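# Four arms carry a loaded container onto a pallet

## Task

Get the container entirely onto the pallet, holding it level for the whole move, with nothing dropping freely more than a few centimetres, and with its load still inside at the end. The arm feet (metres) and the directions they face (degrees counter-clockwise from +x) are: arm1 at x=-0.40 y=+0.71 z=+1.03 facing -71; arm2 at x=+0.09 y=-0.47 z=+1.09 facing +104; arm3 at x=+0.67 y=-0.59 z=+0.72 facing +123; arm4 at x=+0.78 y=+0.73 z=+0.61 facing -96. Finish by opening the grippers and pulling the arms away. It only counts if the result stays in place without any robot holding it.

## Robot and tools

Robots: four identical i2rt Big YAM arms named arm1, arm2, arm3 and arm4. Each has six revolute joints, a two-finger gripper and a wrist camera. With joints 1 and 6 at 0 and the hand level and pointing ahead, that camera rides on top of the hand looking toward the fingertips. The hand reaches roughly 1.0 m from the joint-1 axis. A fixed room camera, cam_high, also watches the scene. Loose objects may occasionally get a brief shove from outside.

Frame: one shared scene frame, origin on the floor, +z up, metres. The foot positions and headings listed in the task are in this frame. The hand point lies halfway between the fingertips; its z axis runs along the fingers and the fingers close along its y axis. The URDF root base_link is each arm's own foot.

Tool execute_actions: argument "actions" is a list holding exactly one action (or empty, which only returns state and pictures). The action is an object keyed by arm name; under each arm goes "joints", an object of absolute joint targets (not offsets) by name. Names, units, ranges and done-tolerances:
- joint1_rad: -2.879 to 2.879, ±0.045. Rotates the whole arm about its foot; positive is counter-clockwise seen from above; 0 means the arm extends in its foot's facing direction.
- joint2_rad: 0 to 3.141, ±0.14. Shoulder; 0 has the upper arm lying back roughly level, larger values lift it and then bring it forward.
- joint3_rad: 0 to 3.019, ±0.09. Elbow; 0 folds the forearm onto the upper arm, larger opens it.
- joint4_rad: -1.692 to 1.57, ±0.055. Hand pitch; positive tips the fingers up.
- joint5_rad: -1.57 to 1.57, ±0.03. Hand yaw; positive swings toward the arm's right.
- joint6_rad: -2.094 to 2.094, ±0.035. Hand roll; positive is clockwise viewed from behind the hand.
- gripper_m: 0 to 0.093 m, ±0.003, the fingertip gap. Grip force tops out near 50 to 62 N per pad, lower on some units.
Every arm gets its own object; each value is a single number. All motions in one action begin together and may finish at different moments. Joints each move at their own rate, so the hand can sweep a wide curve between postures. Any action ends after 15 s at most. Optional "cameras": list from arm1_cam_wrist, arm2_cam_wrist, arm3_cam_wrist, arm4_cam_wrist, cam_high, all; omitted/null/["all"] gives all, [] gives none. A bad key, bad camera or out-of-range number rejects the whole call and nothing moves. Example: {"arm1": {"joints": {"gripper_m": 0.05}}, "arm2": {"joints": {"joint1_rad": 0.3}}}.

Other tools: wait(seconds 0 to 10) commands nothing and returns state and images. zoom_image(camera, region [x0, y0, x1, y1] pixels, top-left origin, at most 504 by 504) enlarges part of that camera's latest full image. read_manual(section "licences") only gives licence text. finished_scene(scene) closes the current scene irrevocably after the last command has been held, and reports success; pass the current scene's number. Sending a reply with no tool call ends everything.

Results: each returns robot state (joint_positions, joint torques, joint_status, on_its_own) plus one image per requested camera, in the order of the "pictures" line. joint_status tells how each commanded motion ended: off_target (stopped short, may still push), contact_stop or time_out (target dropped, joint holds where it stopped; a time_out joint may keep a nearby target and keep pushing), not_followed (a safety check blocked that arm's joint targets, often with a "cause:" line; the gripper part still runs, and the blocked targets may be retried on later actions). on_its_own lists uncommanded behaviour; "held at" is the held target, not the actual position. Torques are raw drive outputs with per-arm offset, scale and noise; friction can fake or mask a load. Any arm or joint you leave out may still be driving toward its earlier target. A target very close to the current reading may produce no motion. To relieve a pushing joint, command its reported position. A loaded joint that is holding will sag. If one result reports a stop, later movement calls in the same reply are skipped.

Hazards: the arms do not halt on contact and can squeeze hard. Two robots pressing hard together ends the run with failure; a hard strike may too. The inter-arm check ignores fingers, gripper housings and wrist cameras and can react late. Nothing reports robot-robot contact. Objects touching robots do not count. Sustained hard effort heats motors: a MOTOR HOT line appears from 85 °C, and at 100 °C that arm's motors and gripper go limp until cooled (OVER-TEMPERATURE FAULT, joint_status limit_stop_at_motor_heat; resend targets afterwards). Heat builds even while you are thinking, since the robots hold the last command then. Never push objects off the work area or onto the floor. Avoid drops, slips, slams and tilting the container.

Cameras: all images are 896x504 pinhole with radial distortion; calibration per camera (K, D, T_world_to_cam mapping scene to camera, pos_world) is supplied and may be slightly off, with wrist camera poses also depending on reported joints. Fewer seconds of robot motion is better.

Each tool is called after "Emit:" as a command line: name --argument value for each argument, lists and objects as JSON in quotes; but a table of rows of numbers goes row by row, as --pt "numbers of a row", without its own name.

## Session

Emit:
execute_actions --actions '[]'

Scene clock: 0.00 s.
Joint torques (N m, as the arm reports them, + toward a larger angle): no reading
Motor temperatures (°C, as the motors report them): arm1=[26 30 30 27 27 30] | arm2=[27 27 27 26 26 27] | arm3=[28 28 29 26 26 29] | arm4=[27 28 30 29 28 25]
arm1.joint_positions: joint1_rad=+0.650 joint2_rad=+0.461 joint3_rad=+1.448 joint4_rad=-1.215 joint5_rad=+0.000 joint6_rad=-0.270 gripper_m=+0.094
arm1.joint_status: not commanded
arm1.hand: x=-0.2652 y=+0.6216 z=+1.6504 quat_wxyz=(-0.568, -0.126, -0.772, +0.257) (m; scene frame)
arm2.joint_positions: joint1_rad=-0.888 joint2_rad=+0.634 joint3_rad=+1.315 joint4_rad=-1.387 joint5_rad=-0.044 joint6_rad=-0.326 gripper_m=+0.095
arm2.joint_status: not commanded
arm2.hand: x=+0.2298 y=-0.2828 z=+1.5812 quat_wxyz=(-0.397, +0.538, -0.728, -0.149) (m; scene frame)
arm3.joint_positions: joint1_rad=-0.772 joint2_rad=+0.549 joint3_rad=+1.428 joint4_rad=-1.196 joint5_rad=+0.300 joint6_rad=-0.022 gripper_m=+0.095
arm3.joint_status: not commanded
arm3.hand: x=+0.7604 y=-0.3901 z=+1.3210 quat_wxyz=(-0.524, +0.449, -0.673, -0.266) (m; scene frame)
arm4.joint_positions: joint1_rad=-0.650 joint2_rad=+0.648 joint3_rad=+1.401 joint4_rad=-1.226 joint5_rad=-0.129 joint6_rad=+0.506 gripper_m=+0.095
arm4.joint_status: not commanded
arm4.hand: x=+0.6160 y=+0.5221 z=+1.1695 quat_wxyz=(-0.358, -0.839, -0.162, +0.376) (m; scene frame)
pictures: arm1_cam_wrist, arm2_cam_wrist, arm3_cam_wrist, arm4_cam_wrist, cam_high
camera_calibration (this result's frames):
arm1_cam_wrist: T_world_to_cam=[[-0.485952, -0.835951, 0.255021, -0.0351077], [-0.737919, 0.236086, -0.632249, 0.703923], [0.468323, -0.495428, -0.731591, 1.76236], [0, 0, 0, 1]] pos_world=[-0.322974, 0.677586, 1.74333]
arm2_cam_wrist: T_world_to_cam=[[0.90417, -0.374093, 0.206231, -0.64104], [-0.327284, -0.91692, -0.228348, 0.181152], [0.27452, 0.138969, -0.951486, 1.6025], [0, 0, 0, 1]] pos_world=[0.198978, -0.296405, 1.69833]
arm3_cam_wrist: T_world_to_cam=[[0.879563, -0.465946, 0.0962437, -0.975075], [-0.334123, -0.748924, -0.572255, 0.721287], [0.338719, 0.471177, -0.814409, 1.12742], [0, 0, 0, 1]] pos_world=[0.71676, -0.445357, 1.42478]
arm4_cam_wrist: T_world_to_cam=[[-0.539362, 0.703122, -0.463365, 0.502875], [0.840778, 0.41915, -0.342645, -0.330231], [-0.0467015, -0.574397, -0.817243, 1.405], [0, 0, 0, 1]] pos_world=[0.614498, 0.59186, 1.26809]
Images, in order (width x height): arm1_cam_wrist 896x504, arm2_cam_wrist 896x504, arm3_cam_wrist 896x504, arm4_cam_wrist 896x504, cam_high 896x504.

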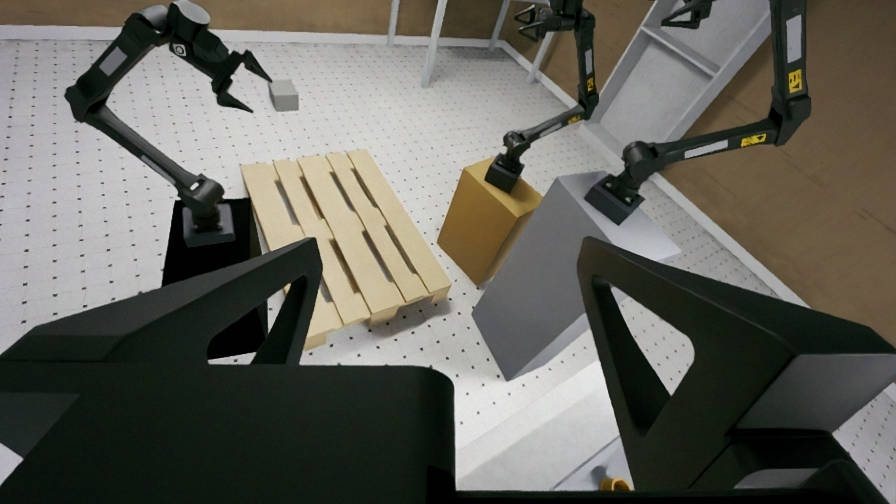

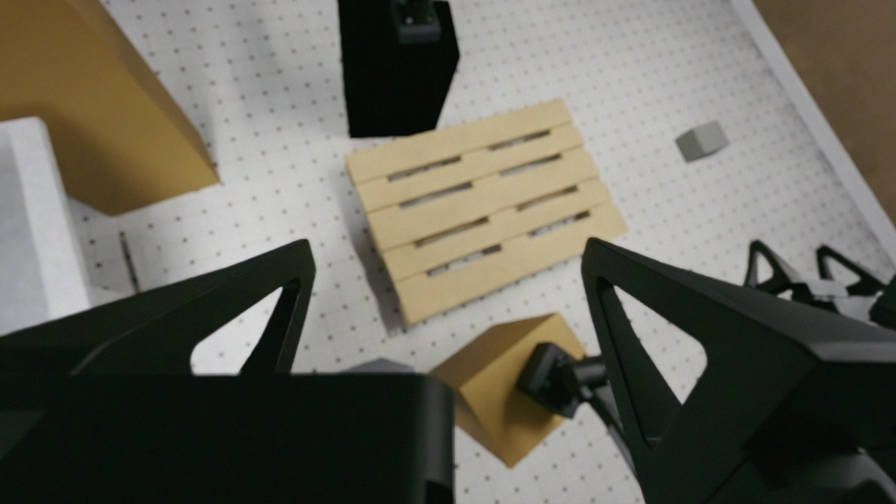

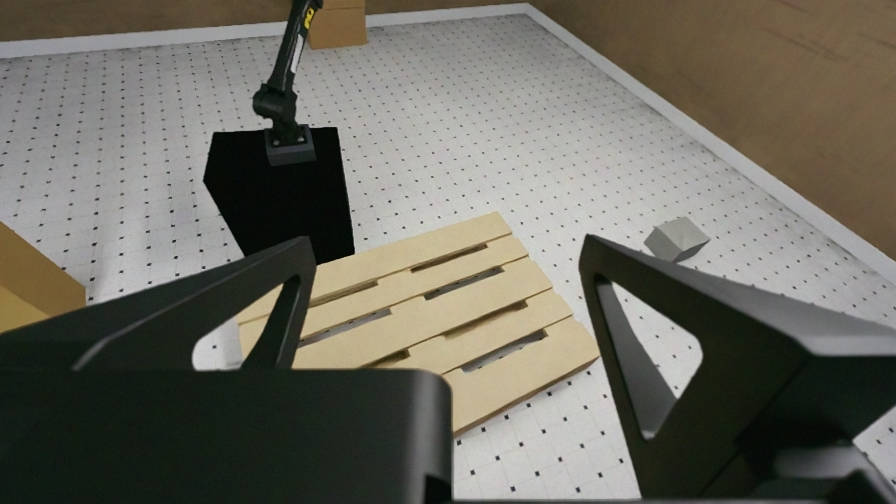

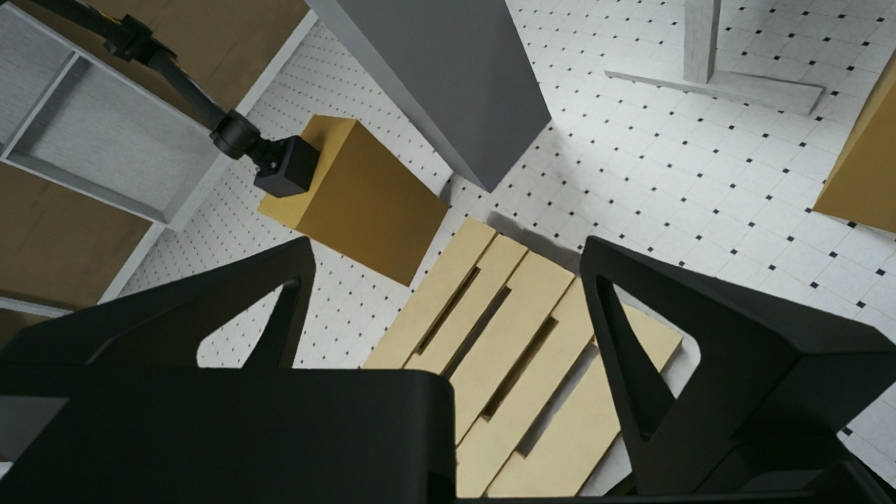

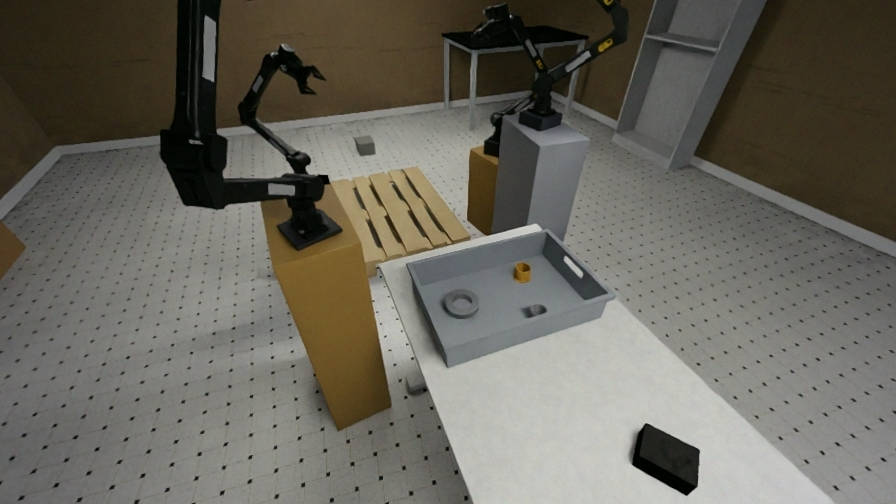

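Emit:
execute_actions --actions '[{"arm1":{"joints":{"joint1_rad":-0.64,"joint2_rad":2.133,"joint3_rad":1.60,"joint4_rad":-1.028,"joint5_rad":0,"joint6_rad":-1.88}},"arm2":{"joints":{"joint1_rad":0.902,"joint2_rad":2.388,"joint3_rad":1.888,"joint4_rad":-1.071,"joint5_rad":0,"joint6_rad":-0.424}}}]' --cameras '["cam_high","arm2_cam_wrist","arm1_cam_wrist"]'

Emit:
zoom_image --camera "cam_high" --region '[360, 200, 640, 390]'

Scene clock: 3.30 s.
Joint torques (N m, as the arm reports them, + toward a larger angle): arm1=[ -0.05 -18.38   7.28  -0.31  -0.18  -0.22] | arm2=[ -0.01 -19.53   8.87   0.41  -0.08  -0.01] | arm3=[ 0.12  5.22  9.25  1.66  0.17 -0.1 ] | arm4=[-0.72  1.9   8.56  2.56  0.02 -0.06]
Motor temperatures (°C, as the motors report them): arm1=[26 31 31 27 27 30] | arm2=[27 28 28 26 26 27] | arm3=[28 28 30 26 26 29] | arm4=[27 28 31 29 28 25]
arm1.joint_positions: joint1_rad=-0.640 joint2_rad=+2.121 joint3_rad=+1.590 joint4_rad=-1.025 joint5_rad=+0.001 joint6_rad=-1.864 gripper_m=+0.094
arm1.joint_status: all done
arm1.hand: x=-0.5807 y=+0.1327 z=+1.0020 quat_wxyz=(-0.001, -0.006, -1.000, +0.005) (m; scene frame)
arm2.joint_positions: joint1_rad=+0.899 joint2_rad=+2.400 joint3_rad=+1.864 joint4_rad=-1.068 joint5_rad=+0.000 joint6_rad=-0.412 gripper_m=+0.095
arm2.joint_status: all done
arm2.hand: x=-0.5173 y=-0.1978 z=+0.9887 quat_wxyz=(+0.000, +1.000, -0.005, +0.014) (m; scene frame)
arm3.joint_positions: joint1_rad=-0.772 joint2_rad=+0.549 joint3_rad=+1.428 joint4_rad=-1.196 joint5_rad=+0.300 joint6_rad=-0.022 gripper_m=+0.095
arm3.joint_status: not commanded
arm3.hand: x=+0.7604 y=-0.3901 z=+1.3210 quat_wxyz=(-0.524, +0.449, -0.673, -0.266) (m; scene frame)
arm4.joint_positions: joint1_rad=-0.650 joint2_rad=+0.648 joint3_rad=+1.401 joint4_rad=-1.226 joint5_rad=-0.129 joint6_rad=+0.506 gripper_m=+0.095
arm4.joint_status: not commanded
arm4.hand: x=+0.6160 y=+0.5221 z=+1.1695 quat_wxyz=(-0.358, -0.839, -0.162, +0.376) (m; scene frame)
pictures: arm1_cam_wrist, arm2_cam_wrist, cam_high
joint command not followed: on one or more control steps a check withheld the commanded joint targets of the arm2 arm, and it was not sent them on those steps.
cause: the commanded joint targets would bring a part of the robot too close to another arm (this arm's wrist (the part past joint 4) and the other arm's wrist (the part past joint 4)); next, command targets that bring no part of the robot closer to that arm.
camera_calibration (this result's frames):
arm1_cam_wrist: T_world_to_cam=[[-0.0113314, -0.999874, 0.0111493, 0.109902], [-0.81158, 0.0157098, 0.58403, -1.05562], [-0.584131, -0.00243065, -0.811655, 0.597168], [0, 0, 0, 1]] pos_world=[-0.506649, 0.127923, 1.09998]
arm2_cam_wrist: T_world_to_cam=[[0.0121581, 0.999921, -0.00329754, 0.205965], [0.796669, -0.0076937, 0.604367, -0.182763], [0.604294, -0.00997503, -0.796699, 1.22009], [0, 0, 0, 1]] pos_world=[-0.594196, -0.195184, 1.08318]
Images, in order (width x height): arm1_cam_wrist 896x504, arm2_cam_wrist 896x504, cam_high 896x504.

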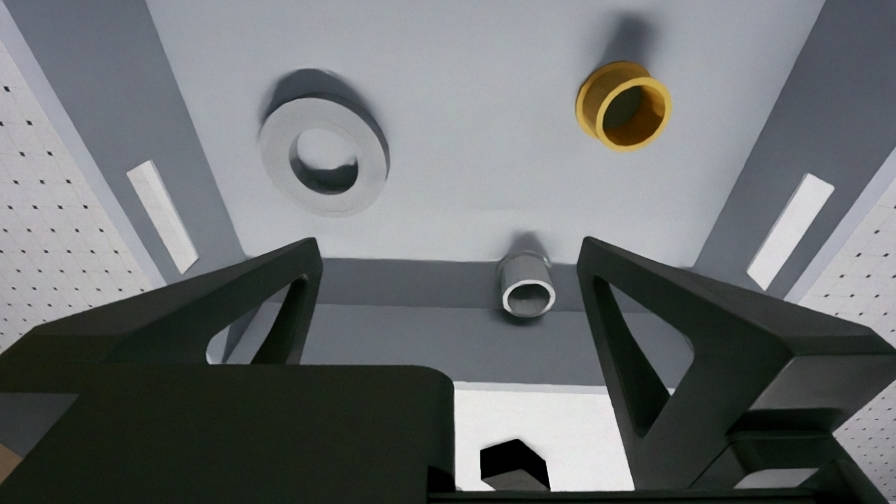

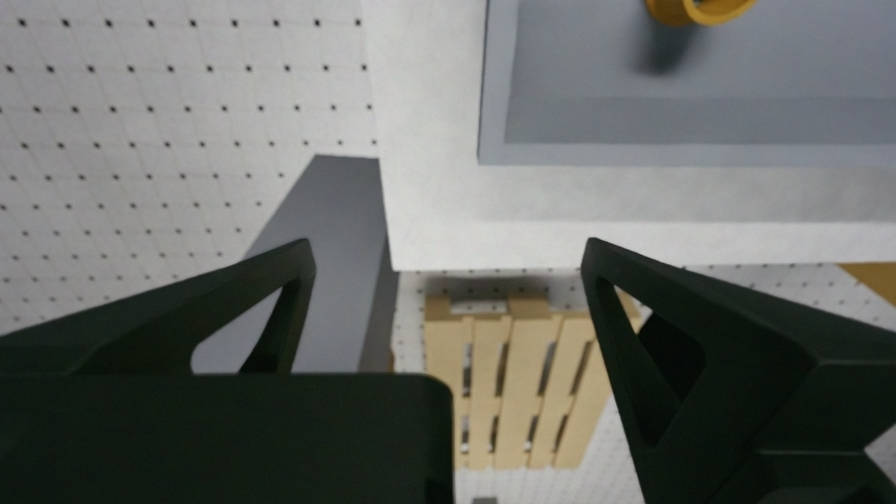

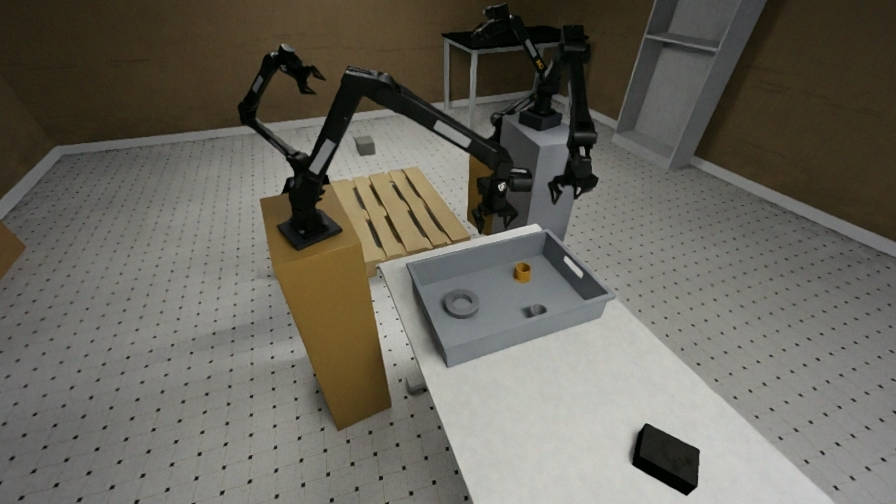

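Region (360, 200, 640, 390) of cam_high's 896x504 image, scaled by 1.800, with more detail than that image has; it fills the top 342 rows of this view, and the rest is white.

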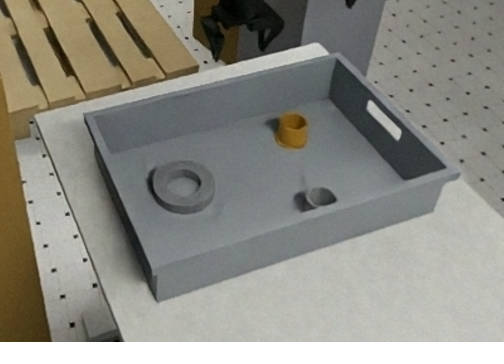

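Emit:
execute_actions --actions '[{"arm1":{"joints":{"joint2_rad":2.396,"joint3_rad":1.588,"joint4_rad":-0.725}}}]' --cameras '["arm1_cam_wrist"]'

Emit:
execute_actions --actions '[{"arm1":{"joints":{"joint1_rad":-0.51,"joint2_rad":2.366,"joint3_rad":1.506,"joint4_rad":-0.69,"joint6_rad":-1.75}}}]' --cameras '[]'

Emit:
execute_actions --actions '[{"arm1":{"joints":{"joint1_rad":-0.28,"joint2_rad":2.352,"joint3_rad":1.474,"joint4_rad":-0.675,"joint6_rad":-1.51}}}]' --cameras '["cam_high","arm2_cam_wrist"]'

Scene clock: 5.03 s.
Joint torques (N m, as the arm reports them, + toward a larger angle): arm1=[  0.06 -21.23   5.98   0.13  -0.18  -0.21] | arm2=[  0.01 -19.73   8.88   0.42  -0.07  -0.02] | arm3=[-0.13  5.32  9.22  1.97  0.13 -0.07] | arm4=[-0.86  2.2   8.58  2.65 -0.06 -0.04]
Motor temperatures (°C, as the motors report them): arm1=[26 31 31 27 27 30] | arm2=[27 28 29 26 26 27] | arm3=[28 28 30 26 26 29] | arm4=[27 28 32 29 28 25]
arm1.joint_positions: joint1_rad=-0.640 joint2_rad=+2.411 joint3_rad=+1.572 joint4_rad=-0.735 joint5_rad=+0.001 joint6_rad=-1.865 gripper_m=+0.094
arm1.joint_status: all done
arm1.hand: x=-0.5773 y=+0.1401 z=+0.8260 quat_wxyz=(-0.004, -0.006, -1.000, -0.004) (m; scene frame)
arm2.joint_positions: joint1_rad=+0.899 joint2_rad=+2.400 joint3_rad=+1.864 joint4_rad=-1.068 joint5_rad=+0.000 joint6_rad=-0.412 gripper_m=+0.095
arm2.joint_status: not commanded
arm2.hand: x=-0.5173 y=-0.1978 z=+0.9887 quat_wxyz=(+0.000, +1.000, -0.005, +0.014) (m; scene frame)
arm3.joint_positions: joint1_rad=-0.772 joint2_rad=+0.549 joint3_rad=+1.428 joint4_rad=-1.196 joint5_rad=+0.300 joint6_rad=-0.022 gripper_m=+0.095
arm3.joint_status: not commanded
arm3.hand: x=+0.7604 y=-0.3901 z=+1.3210 quat_wxyz=(-0.524, +0.449, -0.673, -0.266) (m; scene frame)
arm4.joint_positions: joint1_rad=-0.650 joint2_rad=+0.648 joint3_rad=+1.401 joint4_rad=-1.226 joint5_rad=-0.129 joint6_rad=+0.506 gripper_m=+0.095
arm4.joint_status: not commanded
arm4.hand: x=+0.6160 y=+0.5221 z=+1.1695 quat_wxyz=(-0.358, -0.839, -0.162, +0.376) (m; scene frame)
pictures: arm1_cam_wrist
camera_calibration (this result's frames):
arm1_cam_wrist: T_world_to_cam=[[-0.010474, -0.999925, -0.00636534, 0.13429], [-0.814799, 0.0048444, 0.579724, -0.94697], [-0.579649, 0.0112585, -0.814788, 0.459636], [0, 0, 0, 1]] pos_world=[-0.503755, 0.133693, 0.924342]
Images, in order (width x height): arm1_cam_wrist 896x504.

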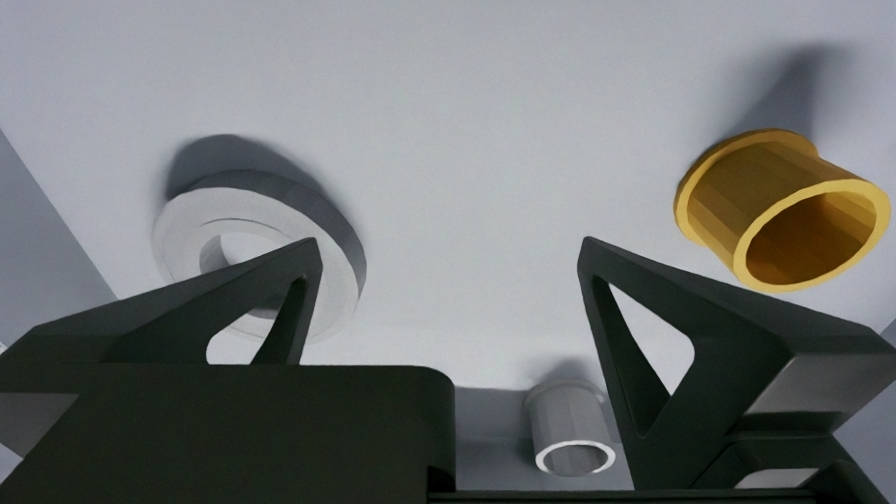

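Scene clock: 6.00 s.
Joint torques (N m, as the arm reports them, + toward a larger angle): arm1=[  0.25 -20.02   4.12   0.14  -0.36   0.05] | arm2=[  0.05 -19.71   8.84   0.42  -0.08  -0.02] | arm3=[-0.25  5.43  9.24  1.7   0.15 -0.13] | arm4=[-0.82  1.57  8.59  2.64 -0.02 -0.06]
Motor temperatures (°C, as the motors report them): arm1=[26 31 31 27 27 30] | arm2=[27 28 29 26 26 27] | arm3=[28 28 30 26 26 29] | arm4=[27 28 32 29 28 25]
arm1.joint_positions: joint1_rad=-0.512 joint2_rad=+2.373 joint3_rad=+1.511 joint4_rad=-0.699 joint5_rad=+0.005 joint6_rad=-1.762 gripper_m=+0.094
arm1.joint_status: all done
arm1.hand: x=-0.5010 y=+0.1324 z=+0.8333 quat_wxyz=(+0.000, +0.007, -1.000, +0.003) (m; scene frame)
arm2.joint_positions: joint1_rad=+0.899 joint2_rad=+2.400 joint3_rad=+1.864 joint4_rad=-1.068 joint5_rad=+0.000 joint6_rad=-0.412 gripper_m=+0.095
arm2.joint_status: not commanded
arm2.hand: x=-0.5173 y=-0.1978 z=+0.9887 quat_wxyz=(+0.000, +1.000, -0.005, +0.014) (m; scene frame)
arm3.joint_positions: joint1_rad=-0.772 joint2_rad=+0.549 joint3_rad=+1.428 joint4_rad=-1.196 joint5_rad=+0.300 joint6_rad=-0.022 gripper_m=+0.095
arm3.joint_status: not commanded
arm3.hand: x=+0.7604 y=-0.3901 z=+1.3210 quat_wxyz=(-0.524, +0.449, -0.673, -0.266) (m; scene frame)
arm4.joint_positions: joint1_rad=-0.650 joint2_rad=+0.648 joint3_rad=+1.401 joint4_rad=-1.226 joint5_rad=-0.129 joint6_rad=+0.506 gripper_m=+0.095
arm4.joint_status: not commanded
arm4.hand: x=+0.6160 y=+0.5221 z=+1.1695 quat_wxyz=(-0.358, -0.839, -0.162, +0.376) (m; scene frame)
pictures: none
No camera images: the call's "cameras" was empty. Leave "cameras" out to get every camera's image.

Scene clock: 7.40 s.
Joint torques (N m, as the arm reports them, + toward a larger angle): arm1=[  0.12 -19.36   4.25   0.    -0.16   0.06] | arm2=[ -0.03 -19.67   8.87   0.42  -0.08  -0.02] | arm3=[ 0.2   5.64  9.18  1.76  0.15 -0.1 ] | arm4=[-0.74  1.76  8.57  2.54 -0.03 -0.07]
Motor temperatures (°C, as the motors report them): arm1=[26 32 31 27 27 30] | arm2=[27 29 29 26 26 27] | arm3=[28 28 30 26 26 29] | arm4=[27 28 32 29 28 25]
arm1.joint_positions: joint1_rad=-0.278 joint2_rad=+2.357 joint3_rad=+1.478 joint4_rad=-0.680 joint5_rad=+0.000 joint6_rad=-1.526 gripper_m=+0.094
arm1.joint_status: all done
arm1.hand: x=-0.3628 y=+0.1318 z=+0.8353 quat_wxyz=(-0.004, +0.005, -1.000, +0.004) (m; scene frame)
arm2.joint_positions: joint1_rad=+0.899 joint2_rad=+2.400 joint3_rad=+1.864 joint4_rad=-1.068 joint5_rad=+0.000 joint6_rad=-0.412 gripper_m=+0.095
arm2.joint_status: not commanded
arm2.hand: x=-0.5173 y=-0.1978 z=+0.9887 quat_wxyz=(+0.000, +1.000, -0.005, +0.014) (m; scene frame)
arm3.joint_positions: joint1_rad=-0.772 joint2_rad=+0.549 joint3_rad=+1.428 joint4_rad=-1.196 joint5_rad=+0.300 joint6_rad=-0.022 gripper_m=+0.095
arm3.joint_status: not commanded
arm3.hand: x=+0.7604 y=-0.3901 z=+1.3210 quat_wxyz=(-0.524, +0.449, -0.673, -0.266) (m; scene frame)
arm4.joint_positions: joint1_rad=-0.650 joint2_rad=+0.648 joint3_rad=+1.401 joint4_rad=-1.226 joint5_rad=-0.129 joint6_rad=+0.506 gripper_m=+0.095
arm4.joint_status: not commanded
arm4.hand: x=+0.6160 y=+0.5221 z=+1.1695 quat_wxyz=(-0.358, -0.839, -0.162, +0.376) (m; scene frame)
pictures: arm2_cam_wrist, cam_high
camera_calibration (this result's frames):
arm2_cam_wrist: T_world_to_cam=[[0.0121581, 0.999921, -0.00329754, 0.205965], [0.796669, -0.0076937, 0.604367, -0.182763], [0.604294, -0.00997503, -0.796699, 1.22009], [0, 0, 0, 1]] pos_world=[-0.594196, -0.195184, 1.08318]
Images, in order (width x height): arm2_cam_wrist 896x504, cam_high 896x504.

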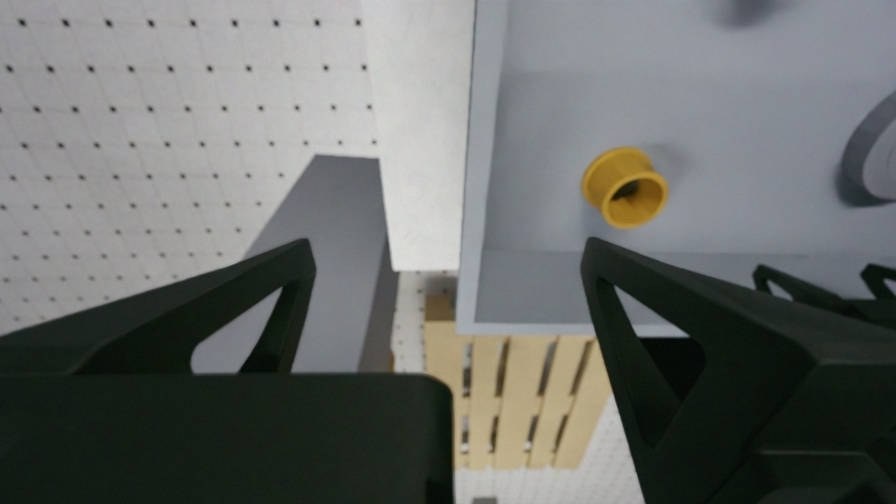

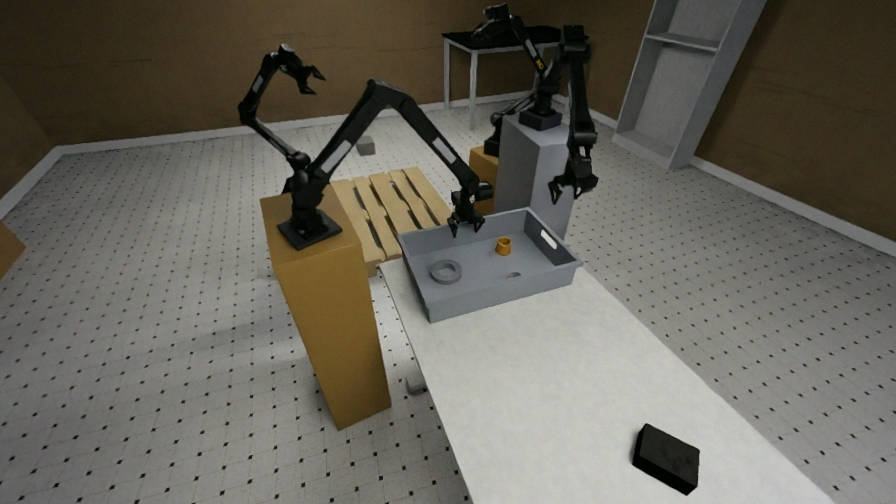

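Emit:
execute_actions --actions '[{"arm1":{"joints":{"joint1_rad":-0.40,"joint2_rad":1.80,"joint3_rad":1.033,"joint4_rad":-0.8,"joint6_rad":-1.8}},"arm2":{"joints":{"joint1_rad":0.875,"joint2_rad":2.452,"joint3_rad":1.91,"joint4_rad":-0.99,"joint6_rad":-0.455}}}]' --cameras '[]'

Emit:
execute_actions --actions '[{"arm1":{"joints":{"joint1_rad":-0.71,"joint2_rad":1.68,"joint3_rad":0.678,"joint4_rad":-0.557,"joint6_rad":-1.965}}}]' --cameras '["arm2_cam_wrist","arm1_cam_wrist"]'

Scene clock: 8.97 s.
Joint torques (N m, as the arm reports them, + toward a larger angle): arm1=[  0.26 -12.55   5.04  -0.38  -0.15  -0.21] | arm2=[ -0.42 -17.86   9.91   1.2   -0.08  -0.04] | arm3=[-0.16  5.33  9.36  1.91  0.16 -0.09] | arm4=[-0.87  1.74  8.65  2.69 -0.04 -0.11]
Motor temperatures (°C, as the motors report them): arm1=[26 32 31 27 27 30] | arm2=[27 29 30 26 26 27] | arm3=[28 28 31 26 26 29] | arm4=[27 28 32 29 28 25]
arm1.joint_positions: joint1_rad=-0.405 joint2_rad=+1.785 joint3_rad=+1.036 joint4_rad=-0.794 joint5_rad=+0.000 joint6_rad=-1.784 gripper_m=+0.094
arm1.joint_status: all done
arm1.hand: x=-0.4289 y=+0.2606 z=+1.0055 quat_wxyz=(-0.002, +0.071, -0.997, +0.012) (m; scene frame)
arm2.joint_positions: joint1_rad=+0.880 joint2_rad=+2.431 joint3_rad=+1.871 joint4_rad=-1.003 joint5_rad=+0.000 joint6_rad=-0.441 gripper_m=+0.095
arm2.joint_status: all done
arm2.hand: x=-0.5223 y=-0.1808 z=+0.9704 quat_wxyz=(-0.008, +1.000, -0.001, -0.004) (m; scene frame)
arm3.joint_positions: joint1_rad=-0.772 joint2_rad=+0.549 joint3_rad=+1.428 joint4_rad=-1.196 joint5_rad=+0.300 joint6_rad=-0.022 gripper_m=+0.095
arm3.joint_status: not commanded
arm3.hand: x=+0.7604 y=-0.3901 z=+1.3210 quat_wxyz=(-0.524, +0.449, -0.673, -0.266) (m; scene frame)
arm4.joint_positions: joint1_rad=-0.650 joint2_rad=+0.648 joint3_rad=+1.401 joint4_rad=-1.226 joint5_rad=-0.129 joint6_rad=+0.506 gripper_m=+0.095
arm4.joint_status: not commanded
arm4.hand: x=+0.6160 y=+0.5221 z=+1.1695 quat_wxyz=(-0.358, -0.839, -0.162, +0.376) (m; scene frame)
pictures: none
No camera images: the call's "cameras" was empty. Leave "cameras" out to get every camera's image.

Scene clock: 10.10 s.
Joint torques (N m, as the arm reports them, + toward a larger angle): arm1=[ 0.61 -9.78  4.17  0.17 -0.16 -0.21] | arm2=[ -0.45 -17.77   9.85   1.2   -0.08  -0.04] | arm3=[ 0.32  4.91  9.25  1.81  0.13 -0.08] | arm4=[-0.74  1.62  8.59  2.5  -0.03 -0.01]
Motor temperatures (°C, as the motors report them): arm1=[26 32 31 27 27 30] | arm2=[27 29 30 26 26 27] | arm3=[28 28 31 26 26 29] | arm4=[27 28 33 29 28 25]
arm1.joint_positions: joint1_rad=-0.719 joint2_rad=+1.676 joint3_rad=+0.671 joint4_rad=-0.568 joint5_rad=+0.000 joint6_rad=-1.949 gripper_m=+0.094
arm1.joint_status: all done
arm1.hand: x=-0.5215 y=+0.4058 z=+0.9568 quat_wxyz=(-0.004, -0.003, -1.000, -0.002) (m; scene frame)
arm2.joint_positions: joint1_rad=+0.880 joint2_rad=+2.431 joint3_rad=+1.871 joint4_rad=-1.003 joint5_rad=+0.000 joint6_rad=-0.441 gripper_m=+0.095
arm2.joint_status: not commanded
arm2.hand: x=-0.5223 y=-0.1808 z=+0.9704 quat_wxyz=(-0.008, +1.000, -0.001, -0.004) (m; scene frame)
arm3.joint_positions: joint1_rad=-0.772 joint2_rad=+0.549 joint3_rad=+1.428 joint4_rad=-1.196 joint5_rad=+0.300 joint6_rad=-0.022 gripper_m=+0.095
arm3.joint_status: not commanded
arm3.hand: x=+0.7604 y=-0.3901 z=+1.3210 quat_wxyz=(-0.524, +0.449, -0.673, -0.266) (m; scene frame)
arm4.joint_positions: joint1_rad=-0.650 joint2_rad=+0.648 joint3_rad=+1.401 joint4_rad=-1.226 joint5_rad=-0.129 joint6_rad=+0.506 gripper_m=+0.095
arm4.joint_status: not commanded
arm4.hand: x=+0.6160 y=+0.5221 z=+1.1695 quat_wxyz=(-0.358, -0.839, -0.162, +0.376) (m; scene frame)
pictures: arm1_cam_wrist, arm2_cam_wrist
camera_calibration (this result's frames):
arm1_cam_wrist: T_world_to_cam=[[-0.0047705, -0.999981, -0.00401117, 0.402128], [-0.814716, 0.00156072, 0.579859, -0.9774], [-0.579841, 0.00603418, -0.814707, 0.59747], [0, 0, 0, 1]] pos_world=[-0.447947, 0.400041, 1.05513]
arm2_cam_wrist: T_world_to_cam=[[0.00271362, 0.999909, 0.0132332, 0.168029], [0.818604, -0.00982177, 0.574275, -0.127346], [0.574353, 0.00927437, -0.818555, 1.21779], [0, 0, 0, 1]] pos_world=[-0.59565, -0.180559, 1.06774]
Images, in order (width x height): arm1_cam_wrist 896x504, arm2_cam_wrist 896x504.

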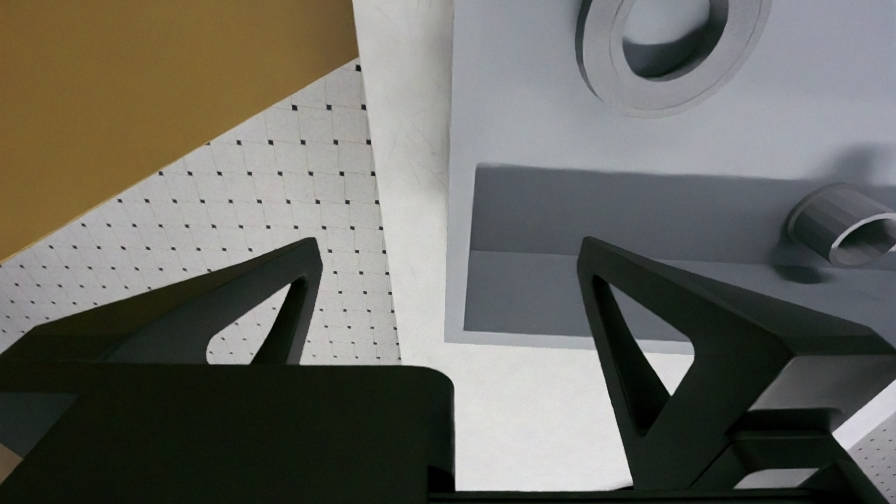

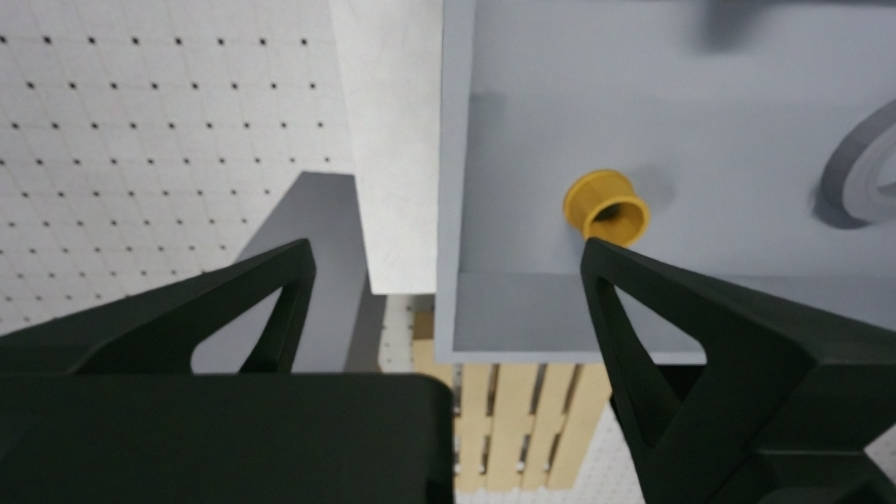

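Emit:
execute_actions --actions '[{"arm1":{"joints":{"joint1_rad":-0.65,"joint2_rad":1.885,"joint3_rad":0.657,"joint4_rad":-0.323,"joint6_rad":-1.885}},"arm2":{"joints":{"joint1_rad":0.865,"joint2_rad":2.69,"joint3_rad":1.94,"joint4_rad":-0.772,"joint6_rad":-0.47}}}]' --cameras '[]'

Emit:
execute_actions --actions '[{"arm1":{"joints":{"joint2_rad":2.188,"joint3_rad":0.716,"joint4_rad":-0.075}}}]' --cameras '["arm2_cam_wrist","arm1_cam_wrist"]'

Scene clock: 14.20 s.
Joint torques (N m, as the arm reports them, + toward a larger angle): arm1=[  0.03 -11.01   1.94   0.18  -0.17   0.08] | arm2=[ -0.84 -20.36   7.53   1.14  -0.08  -0.04] | arm3=[ 0.73  5.1   9.19  1.81  0.14 -0.12] | arm4=[-0.58  1.85  8.6   2.63 -0.01 -0.05]
Motor temperatures (°C, as the motors report them): arm1=[26 32 31 27 27 30] | arm2=[27 30 30 26 26 27] | arm3=[28 28 31 26 26 29] | arm4=[27 28 33 29 28 25]
arm1.joint_positions: joint1_rad=-0.651 joint2_rad=+1.884 joint3_rad=+0.656 joint4_rad=-0.333 joint5_rad=+0.000 joint6_rad=-1.901 gripper_m=+0.094
arm1.joint_status: all done
arm1.hand: x=-0.4998 y=+0.3981 z=+0.8894 quat_wxyz=(-0.002, +0.007, -1.000, +0.003) (m; scene frame)
arm2.joint_positions: joint1_rad=+0.874 joint2_rad=+2.706 joint3_rad=+1.918 joint4_rad=-0.783 joint5_rad=+0.000 joint6_rad=-0.456 gripper_m=+0.095
arm2.joint_status: all done
arm2.hand: x=-0.5069 y=-0.1816 z=+0.8053 quat_wxyz=(-0.007, +1.000, +0.004, -0.001) (m; scene frame)
arm3.joint_positions: joint1_rad=-0.772 joint2_rad=+0.549 joint3_rad=+1.428 joint4_rad=-1.196 joint5_rad=+0.300 joint6_rad=-0.022 gripper_m=+0.095
arm3.joint_status: not commanded
arm3.hand: x=+0.7604 y=-0.3901 z=+1.3210 quat_wxyz=(-0.524, +0.449, -0.673, -0.266) (m; scene frame)
arm4.joint_positions: joint1_rad=-0.650 joint2_rad=+0.648 joint3_rad=+1.401 joint4_rad=-1.226 joint5_rad=-0.129 joint6_rad=+0.506 gripper_m=+0.095
arm4.joint_status: not commanded
arm4.hand: x=+0.6160 y=+0.5221 z=+1.1695 quat_wxyz=(-0.358, -0.839, -0.162, +0.376) (m; scene frame)
pictures: none
No camera images: the call's "cameras" was empty. Leave "cameras" out to get every camera's image.

Scene clock: 16.43 s.
Joint torques (N m, as the arm reports them, + toward a larger angle): arm1=[-0.09 -0.27  1.74  3.1  -0.6  -0.01] | arm2=[ -0.81 -20.44   7.54   1.1   -0.08  -0.04] | arm3=[ 0.51  5.62  9.27  1.7   0.17 -0.07] | arm4=[-1.07  1.5   8.58  2.53 -0.02 -0.04]
Motor temperatures (°C, as the motors report them): arm1=[26 32 31 27 27 30] | arm2=[27 30 30 26 26 27] | arm3=[28 28 32 26 26 29] | arm4=[27 28 34 29 28 25]
arm1.joint_positions: joint1_rad=-0.649 joint2_rad=+2.018 joint3_rad=+0.713 joint4_rad=-0.161 joint5_rad=+0.010 joint6_rad=-1.889 gripper_m=+0.094
arm1.joint_status: joint2_rad time_out (moved +0.134 of +0.304); joint4_rad time_out (moved +0.172 of +0.258); the others done
arm1.on_its_own: joint2_rad reads +2.018 and still pushes toward +2.188 since a time_out; joint4_rad reads -0.161 and still pushes toward -0.075 since a time_out
arm1.hand: x=-0.5125 y=+0.3615 z=+0.8544 quat_wxyz=(+0.017, +0.001, -0.999, +0.046) (m; scene frame)
arm2.joint_positions: joint1_rad=+0.874 joint2_rad=+2.706 joint3_rad=+1.918 joint4_rad=-0.783 joint5_rad=+0.000 joint6_rad=-0.456 gripper_m=+0.095
arm2.joint_status: not commanded
arm2.hand: x=-0.5069 y=-0.1816 z=+0.8053 quat_wxyz=(-0.007, +1.000, +0.004, -0.001) (m; scene frame)
arm3.joint_positions: joint1_rad=-0.772 joint2_rad=+0.549 joint3_rad=+1.428 joint4_rad=-1.196 joint5_rad=+0.300 joint6_rad=-0.022 gripper_m=+0.095
arm3.joint_status: not commanded
arm3.hand: x=+0.7604 y=-0.3901 z=+1.3210 quat_wxyz=(-0.524, +0.449, -0.673, -0.266) (m; scene frame)
arm4.joint_positions: joint1_rad=-0.650 joint2_rad=+0.648 joint3_rad=+1.401 joint4_rad=-1.226 joint5_rad=-0.129 joint6_rad=+0.506 gripper_m=+0.095
arm4.joint_status: not commanded
arm4.hand: x=+0.6160 y=+0.5221 z=+1.1695 quat_wxyz=(-0.358, -0.839, -0.162, +0.376) (m; scene frame)
pictures: arm1_cam_wrist, arm2_cam_wrist
camera_calibration (this result's frames):
arm1_cam_wrist: T_world_to_cam=[[0.00596504, -0.995617, 0.093333, 0.278216], [-0.789949, 0.0525369, 0.610917, -0.942852], [-0.613143, -0.0773725, -0.786174, 0.508215], [0, 0, 0, 1]] pos_world=[-0.434856, 0.365853, 0.949583]
arm2_cam_wrist: T_world_to_cam=[[-0.00643373, 0.999931, 0.00983247, 0.169024], [0.814391, -0.000466398, 0.580316, -0.0504538], [0.580281, 0.0117411, -0.814332, 1.07383], [0, 0, 0, 1]] pos_world=[-0.580945, -0.181644, 0.90207]
Images, in order (width x height): arm1_cam_wrist 896x504, arm2_cam_wrist 896x504.

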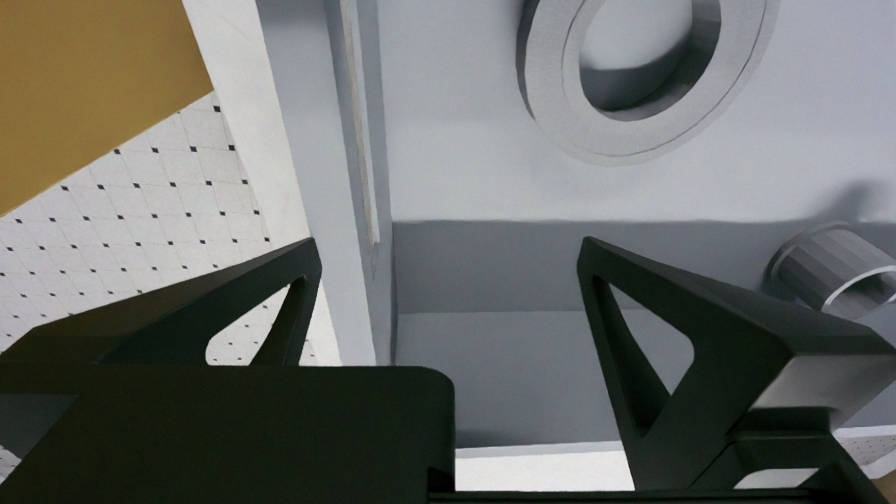

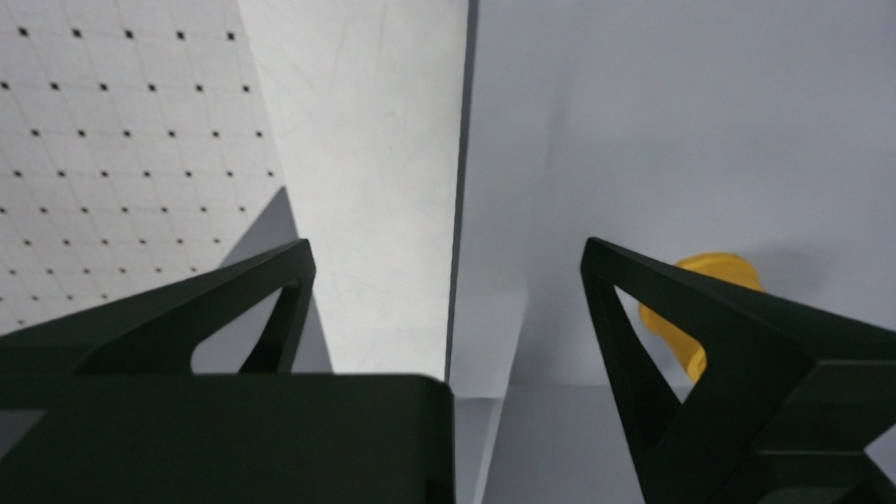

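Emit:
execute_actions --actions '[{"arm1":{"joints":{"joint1_rad":-0.665,"joint2_rad":1.894,"joint3_rad":0.625,"joint4_rad":-0.31,"joint6_rad":-1.905}},"arm2":{"joints":{"joint1_rad":0.843,"joint6_rad":-0.49}}}]' --cameras '[]'

Emit:
execute_actions --actions '[{"arm1":{"joints":{"joint2_rad":2.014,"joint3_rad":0.648,"joint4_rad":-0.187}}}]' --cameras '[]'

Emit:
execute_actions --actions '[{"arm1":{"joints":{"joint2_rad":2.152,"joint3_rad":0.68,"joint4_rad":-0.078}}}]' --cameras '["arm2_cam_wrist","arm1_cam_wrist"]'

Scene clock: 17.90 s.
Joint torques (N m, as the arm reports them, + toward a larger angle): arm1=[ -0.6  -10.45   2.12  -0.6   -0.24  -0.19] | arm2=[ -0.27 -20.5    7.54   1.1   -0.08  -0.04] | arm3=[ 0.38  5.25  9.35  1.71  0.16 -0.09] | arm4=[-0.75  1.88  8.49  2.62 -0.03 -0.03]
Motor temperatures (°C, as the motors report them): arm1=[26 32 31 27 27 30] | arm2=[27 30 30 26 26 27] | arm3=[28 28 32 26 26 29] | arm4=[27 28 34 29 28 25]
arm1.joint_positions: joint1_rad=-0.656 joint2_rad=+1.889 joint3_rad=+0.618 joint4_rad=-0.300 joint5_rad=+0.002 joint6_rad=-1.892 gripper_m=+0.094
arm1.joint_status: all done
arm1.hand: x=-0.4966 y=+0.4144 z=+0.8834 quat_wxyz=(-0.003, +0.000, -1.000, -0.002) (m; scene frame)
arm2.joint_positions: joint1_rad=+0.845 joint2_rad=+2.706 joint3_rad=+1.918 joint4_rad=-0.783 joint5_rad=+0.000 joint6_rad=-0.476 gripper_m=+0.095
arm2.joint_status: all done
arm2.hand: x=-0.4984 y=-0.1646 z=+0.8055 quat_wxyz=(-0.007, +1.000, -0.001, -0.001) (m; scene frame)
arm3.joint_positions: joint1_rad=-0.772 joint2_rad=+0.549 joint3_rad=+1.428 joint4_rad=-1.196 joint5_rad=+0.300 joint6_rad=-0.022 gripper_m=+0.095
arm3.joint_status: not commanded
arm3.hand: x=+0.7604 y=-0.3901 z=+1.3210 quat_wxyz=(-0.524, +0.449, -0.673, -0.266) (m; scene frame)
arm4.joint_positions: joint1_rad=-0.650 joint2_rad=+0.648 joint3_rad=+1.401 joint4_rad=-1.226 joint5_rad=-0.129 joint6_rad=+0.506 gripper_m=+0.095
arm4.joint_status: not commanded
arm4.hand: x=+0.6160 y=+0.5221 z=+1.1695 quat_wxyz=(-0.358, -0.839, -0.162, +0.376) (m; scene frame)
pictures: none
No camera images: the call's "cameras" was empty. Leave "cameras" out to get every camera's image.

Scene clock: 18.77 s.
Joint torques (N m, as the arm reports them, + toward a larger angle): arm1=[ -0.6  -10.72   1.35   0.19  -0.24  -0.19] | arm2=[ -0.36 -20.44   7.53   1.09  -0.08  -0.04] | arm3=[ 0.72  5.73  9.25  1.67  0.2  -0.1 ] | arm4=[-0.48  1.61  8.52  2.51 -0.01 -0.07]
Motor temperatures (°C, as the motors report them): arm1=[26 32 31 27 27 30] | arm2=[27 31 30 26 26 27] | arm3=[28 28 32 26 26 29] | arm4=[27 28 34 29 28 25]
arm1.joint_positions: joint1_rad=-0.656 joint2_rad=+2.007 joint3_rad=+0.641 joint4_rad=-0.198 joint5_rad=+0.002 joint6_rad=-1.892 gripper_m=+0.094
arm1.joint_status: all done
arm1.hand: x=-0.4980 y=+0.4096 z=+0.8503 quat_wxyz=(-0.002, +0.000, -1.000, +0.001) (m; scene frame)
arm2.joint_positions: joint1_rad=+0.845 joint2_rad=+2.706 joint3_rad=+1.918 joint4_rad=-0.783 joint5_rad=+0.000 joint6_rad=-0.476 gripper_m=+0.095
arm2.joint_status: not commanded
arm2.hand: x=-0.4984 y=-0.1646 z=+0.8055 quat_wxyz=(-0.007, +1.000, -0.001, -0.001) (m; scene frame)
arm3.joint_positions: joint1_rad=-0.772 joint2_rad=+0.549 joint3_rad=+1.428 joint4_rad=-1.196 joint5_rad=+0.300 joint6_rad=-0.022 gripper_m=+0.095
arm3.joint_status: not commanded
arm3.hand: x=+0.7604 y=-0.3901 z=+1.3210 quat_wxyz=(-0.524, +0.449, -0.673, -0.266) (m; scene frame)
arm4.joint_positions: joint1_rad=-0.650 joint2_rad=+0.648 joint3_rad=+1.401 joint4_rad=-1.226 joint5_rad=-0.129 joint6_rad=+0.506 gripper_m=+0.095
arm4.joint_status: not commanded
arm4.hand: x=+0.6160 y=+0.5221 z=+1.1695 quat_wxyz=(-0.358, -0.839, -0.162, +0.376) (m; scene frame)
pictures: none
No camera images: the call's "cameras" was empty. Leave "cameras" out to get every camera's image.

Scene clock: 19.67 s.
Joint torques (N m, as the arm reports them, + toward a larger angle): arm1=[ -0.61 -11.82  -0.07   0.22  -0.24  -0.19] | arm2=[ -0.33 -20.49   7.54   1.09  -0.09  -0.04] | arm3=[-0.56  6.    9.14  1.73  0.13 -0.08] | arm4=[-0.69  2.01  8.65  2.67 -0.03 -0.06]
Motor temperatures (°C, as the motors report them): arm1=[26 32 31 27 27 30] | arm2=[27 31 31 26 26 27] | arm3=[28 28 32 26 26 29] | arm4=[27 28 34 29 28 25]
arm1.joint_positions: joint1_rad=-0.656 joint2_rad=+2.146 joint3_rad=+0.679 joint4_rad=-0.088 joint5_rad=+0.002 joint6_rad=-1.892 gripper_m=+0.094
arm1.joint_status: all done
arm1.hand: x=-0.4997 y=+0.4039 z=+0.8109 quat_wxyz=(+0.000, +0.000, -1.000, +0.006) (m; scene frame)
arm2.joint_positions: joint1_rad=+0.845 joint2_rad=+2.706 joint3_rad=+1.918 joint4_rad=-0.783 joint5_rad=+0.000 joint6_rad=-0.476 gripper_m=+0.095
arm2.joint_status: not commanded
arm2.hand: x=-0.4984 y=-0.1646 z=+0.8055 quat_wxyz=(-0.007, +1.000, -0.001, -0.001) (m; scene frame)
arm3.joint_positions: joint1_rad=-0.772 joint2_rad=+0.549 joint3_rad=+1.428 joint4_rad=-1.196 joint5_rad=+0.300 joint6_rad=-0.022 gripper_m=+0.095
arm3.joint_status: not commanded
arm3.hand: x=+0.7604 y=-0.3901 z=+1.3210 quat_wxyz=(-0.524, +0.449, -0.673, -0.266) (m; scene frame)
arm4.joint_positions: joint1_rad=-0.650 joint2_rad=+0.648 joint3_rad=+1.401 joint4_rad=-1.226 joint5_rad=-0.129 joint6_rad=+0.506 gripper_m=+0.095
arm4.joint_status: not commanded
arm4.hand: x=+0.6160 y=+0.5221 z=+1.1695 quat_wxyz=(-0.358, -0.839, -0.162, +0.376) (m; scene frame)
pictures: arm1_cam_wrist, arm2_cam_wrist
camera_calibration (this result's frames):
arm1_cam_wrist: T_world_to_cam=[[0.000493675, -0.999921, 0.0125352, 0.388986], [-0.810519, 0.00694195, 0.585671, -0.879758], [-0.585712, -0.0104492, -0.810452, 0.491532], [0, 0, 0, 1]] pos_world=[-0.425356, 0.400199, 0.908736]
arm2_cam_wrist: T_world_to_cam=[[0.00234007, 0.999949, 0.00980814, 0.156508], [0.814425, -0.00759706, 0.580219, -0.0585595], [0.580264, 0.00663024, -0.814402, 1.06809], [0, 0, 0, 1]] pos_world=[-0.572445, -0.164027, 0.902293]
Images, in order (width x height): arm1_cam_wrist 896x504, arm2_cam_wrist 896x504.

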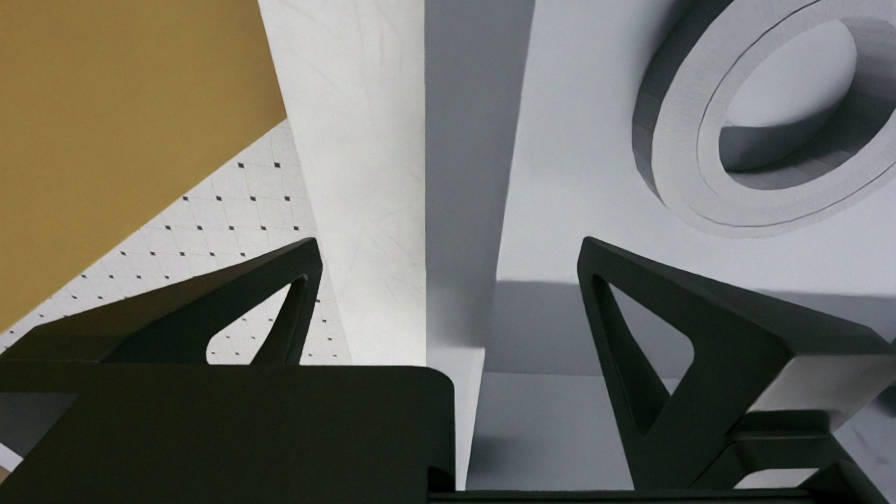

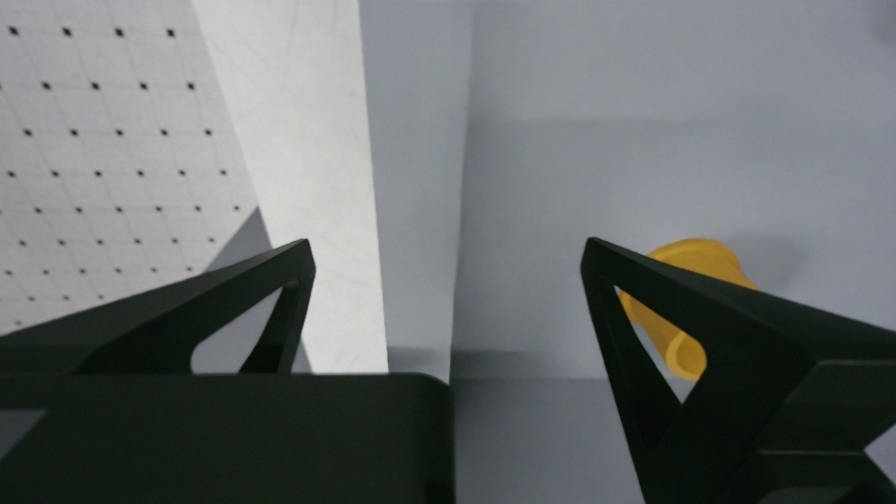

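Emit:
execute_actions --actions '[{"arm1":{"joints":{"gripper_m":0.0}},"arm2":{"joints":{"gripper_m":0.0}}}]' --cameras '[]'

Emit:
execute_actions --actions '[{"arm1":{"joints":{"joint1_rad":-0.586,"joint2_rad":1.962,"joint3_rad":0.637,"joint4_rad":-0.218,"joint6_rad":-1.825}},"arm2":{"joints":{"joint1_rad":0.842,"joint2_rad":2.48,"joint3_rad":1.79,"joint4_rad":-0.787,"joint6_rad":-0.485}}}]' --cameras '["cam_high"]'

Scene clock: 22.50 s.
Joint torques (N m, as the arm reports them, + toward a larger angle): arm1=[ -0.07 -11.5    0.08   0.12  -0.25  -0.36] | arm2=[ -0.73 -20.37   7.55   1.24   0.16  -0.38] | arm3=[ 0.47  5.42  9.26  1.76  0.16 -0.08] | arm4=[-0.71  1.79  8.63  2.59  0.   -0.06]
Motor temperatures (°C, as the motors report them): arm1=[26 32 31 27 27 30] | arm2=[27 31 31 26 26 27] | arm3=[28 28 32 26 26 29] | arm4=[27 27 34 29 28 25]
arm1.joint_positions: joint1_rad=-0.664 joint2_rad=+2.146 joint3_rad=+0.678 joint4_rad=-0.087 joint5_rad=+0.002 joint6_rad=-1.874 gripper_m=+0.014
arm1.joint_status: gripper_m off_target (ended at +0.014, target +0.000)
arm1.hand: x=-0.5019 y=+0.4051 z=+0.8108 quat_wxyz=(+0.000, -0.013, -1.000, +0.006) (m; scene frame)
arm2.joint_positions: joint1_rad=+0.850 joint2_rad=+2.706 joint3_rad=+1.918 joint4_rad=-0.787 joint5_rad=-0.006 joint6_rad=-0.444 gripper_m=+0.015
arm2.joint_status: gripper_m off_target (ended at +0.015, target +0.000)
arm2.hand: x=-0.4995 y=-0.1688 z=+0.8055 quat_wxyz=(-0.003, +1.000, -0.014, +0.000) (m; scene frame)
arm3.joint_positions: joint1_rad=-0.772 joint2_rad=+0.549 joint3_rad=+1.428 joint4_rad=-1.196 joint5_rad=+0.300 joint6_rad=-0.022 gripper_m=+0.095
arm3.joint_status: not commanded
arm3.hand: x=+0.7604 y=-0.3901 z=+1.3210 quat_wxyz=(-0.524, +0.449, -0.673, -0.266) (m; scene frame)
arm4.joint_positions: joint1_rad=-0.650 joint2_rad=+0.648 joint3_rad=+1.401 joint4_rad=-1.226 joint5_rad=-0.129 joint6_rad=+0.506 gripper_m=+0.095
arm4.joint_status: not commanded
arm4.hand: x=+0.6160 y=+0.5221 z=+1.1695 quat_wxyz=(-0.358, -0.839, -0.162, +0.376) (m; scene frame)
pictures: none
No camera images: the call's "cameras" was empty. Leave "cameras" out to get every camera's image.

Scene clock: 23.67 s.
Joint torques (N m, as the arm reports them, + toward a larger angle): arm1=[ -0.07 -14.95   0.5   -0.89  -0.27  -0.23] | arm2=[  1.03 -25.04   7.99   0.06   0.04   0.01] | arm3=[ 0.57  5.7   9.35  1.89  0.15 -0.09] | arm4=[-0.57  1.72  8.5   2.55 -0.02 -0.06]
Motor temperatures (°C, as the motors report them): arm1=[26 32 31 27 27 30] | arm2=[27 31 31 26 26 27] | arm3=[28 28 32 26 26 29] | arm4=[27 27 34 29 28 25]
arm1.joint_positions: joint1_rad=-0.586 joint2_rad=+2.015 joint3_rad=+0.640 joint4_rad=-0.200 joint5_rad=+0.003 joint6_rad=-1.810 gripper_m=+0.014
arm1.joint_status: all done
arm1.hand: x=-0.4756 y=+0.4065 z=+0.8481 quat_wxyz=(-0.003, -0.007, -1.000, -0.004) (m; scene frame)
arm2.joint_positions: joint1_rad=+0.825 joint2_rad=+2.580 joint3_rad=+1.759 joint4_rad=-0.774 joint5_rad=-0.003 joint6_rad=-0.476 gripper_m=+0.014
arm2.joint_status: all done
arm2.hand: x=-0.4655 y=-0.1686 z=+0.8427 quat_wxyz=(+0.000, +1.000, -0.011, +0.009) (m; scene frame)
arm3.joint_positions: joint1_rad=-0.772 joint2_rad=+0.549 joint3_rad=+1.428 joint4_rad=-1.196 joint5_rad=+0.300 joint6_rad=-0.022 gripper_m=+0.095
arm3.joint_status: not commanded
arm3.hand: x=+0.7604 y=-0.3901 z=+1.3210 quat_wxyz=(-0.524, +0.449, -0.673, -0.266) (m; scene frame)
arm4.joint_positions: joint1_rad=-0.650 joint2_rad=+0.648 joint3_rad=+1.401 joint4_rad=-1.226 joint5_rad=-0.129 joint6_rad=+0.506 gripper_m=+0.095
arm4.joint_status: not commanded
arm4.hand: x=+0.6160 y=+0.5221 z=+1.1695 quat_wxyz=(-0.358, -0.839, -0.162, +0.376) (m; scene frame)
pictures: cam_high
Images, in order (width x height): cam_high 896x504.

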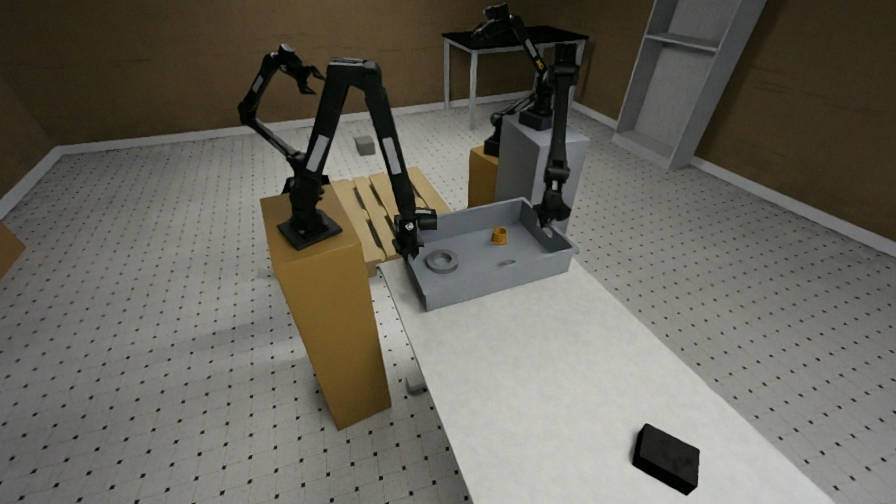

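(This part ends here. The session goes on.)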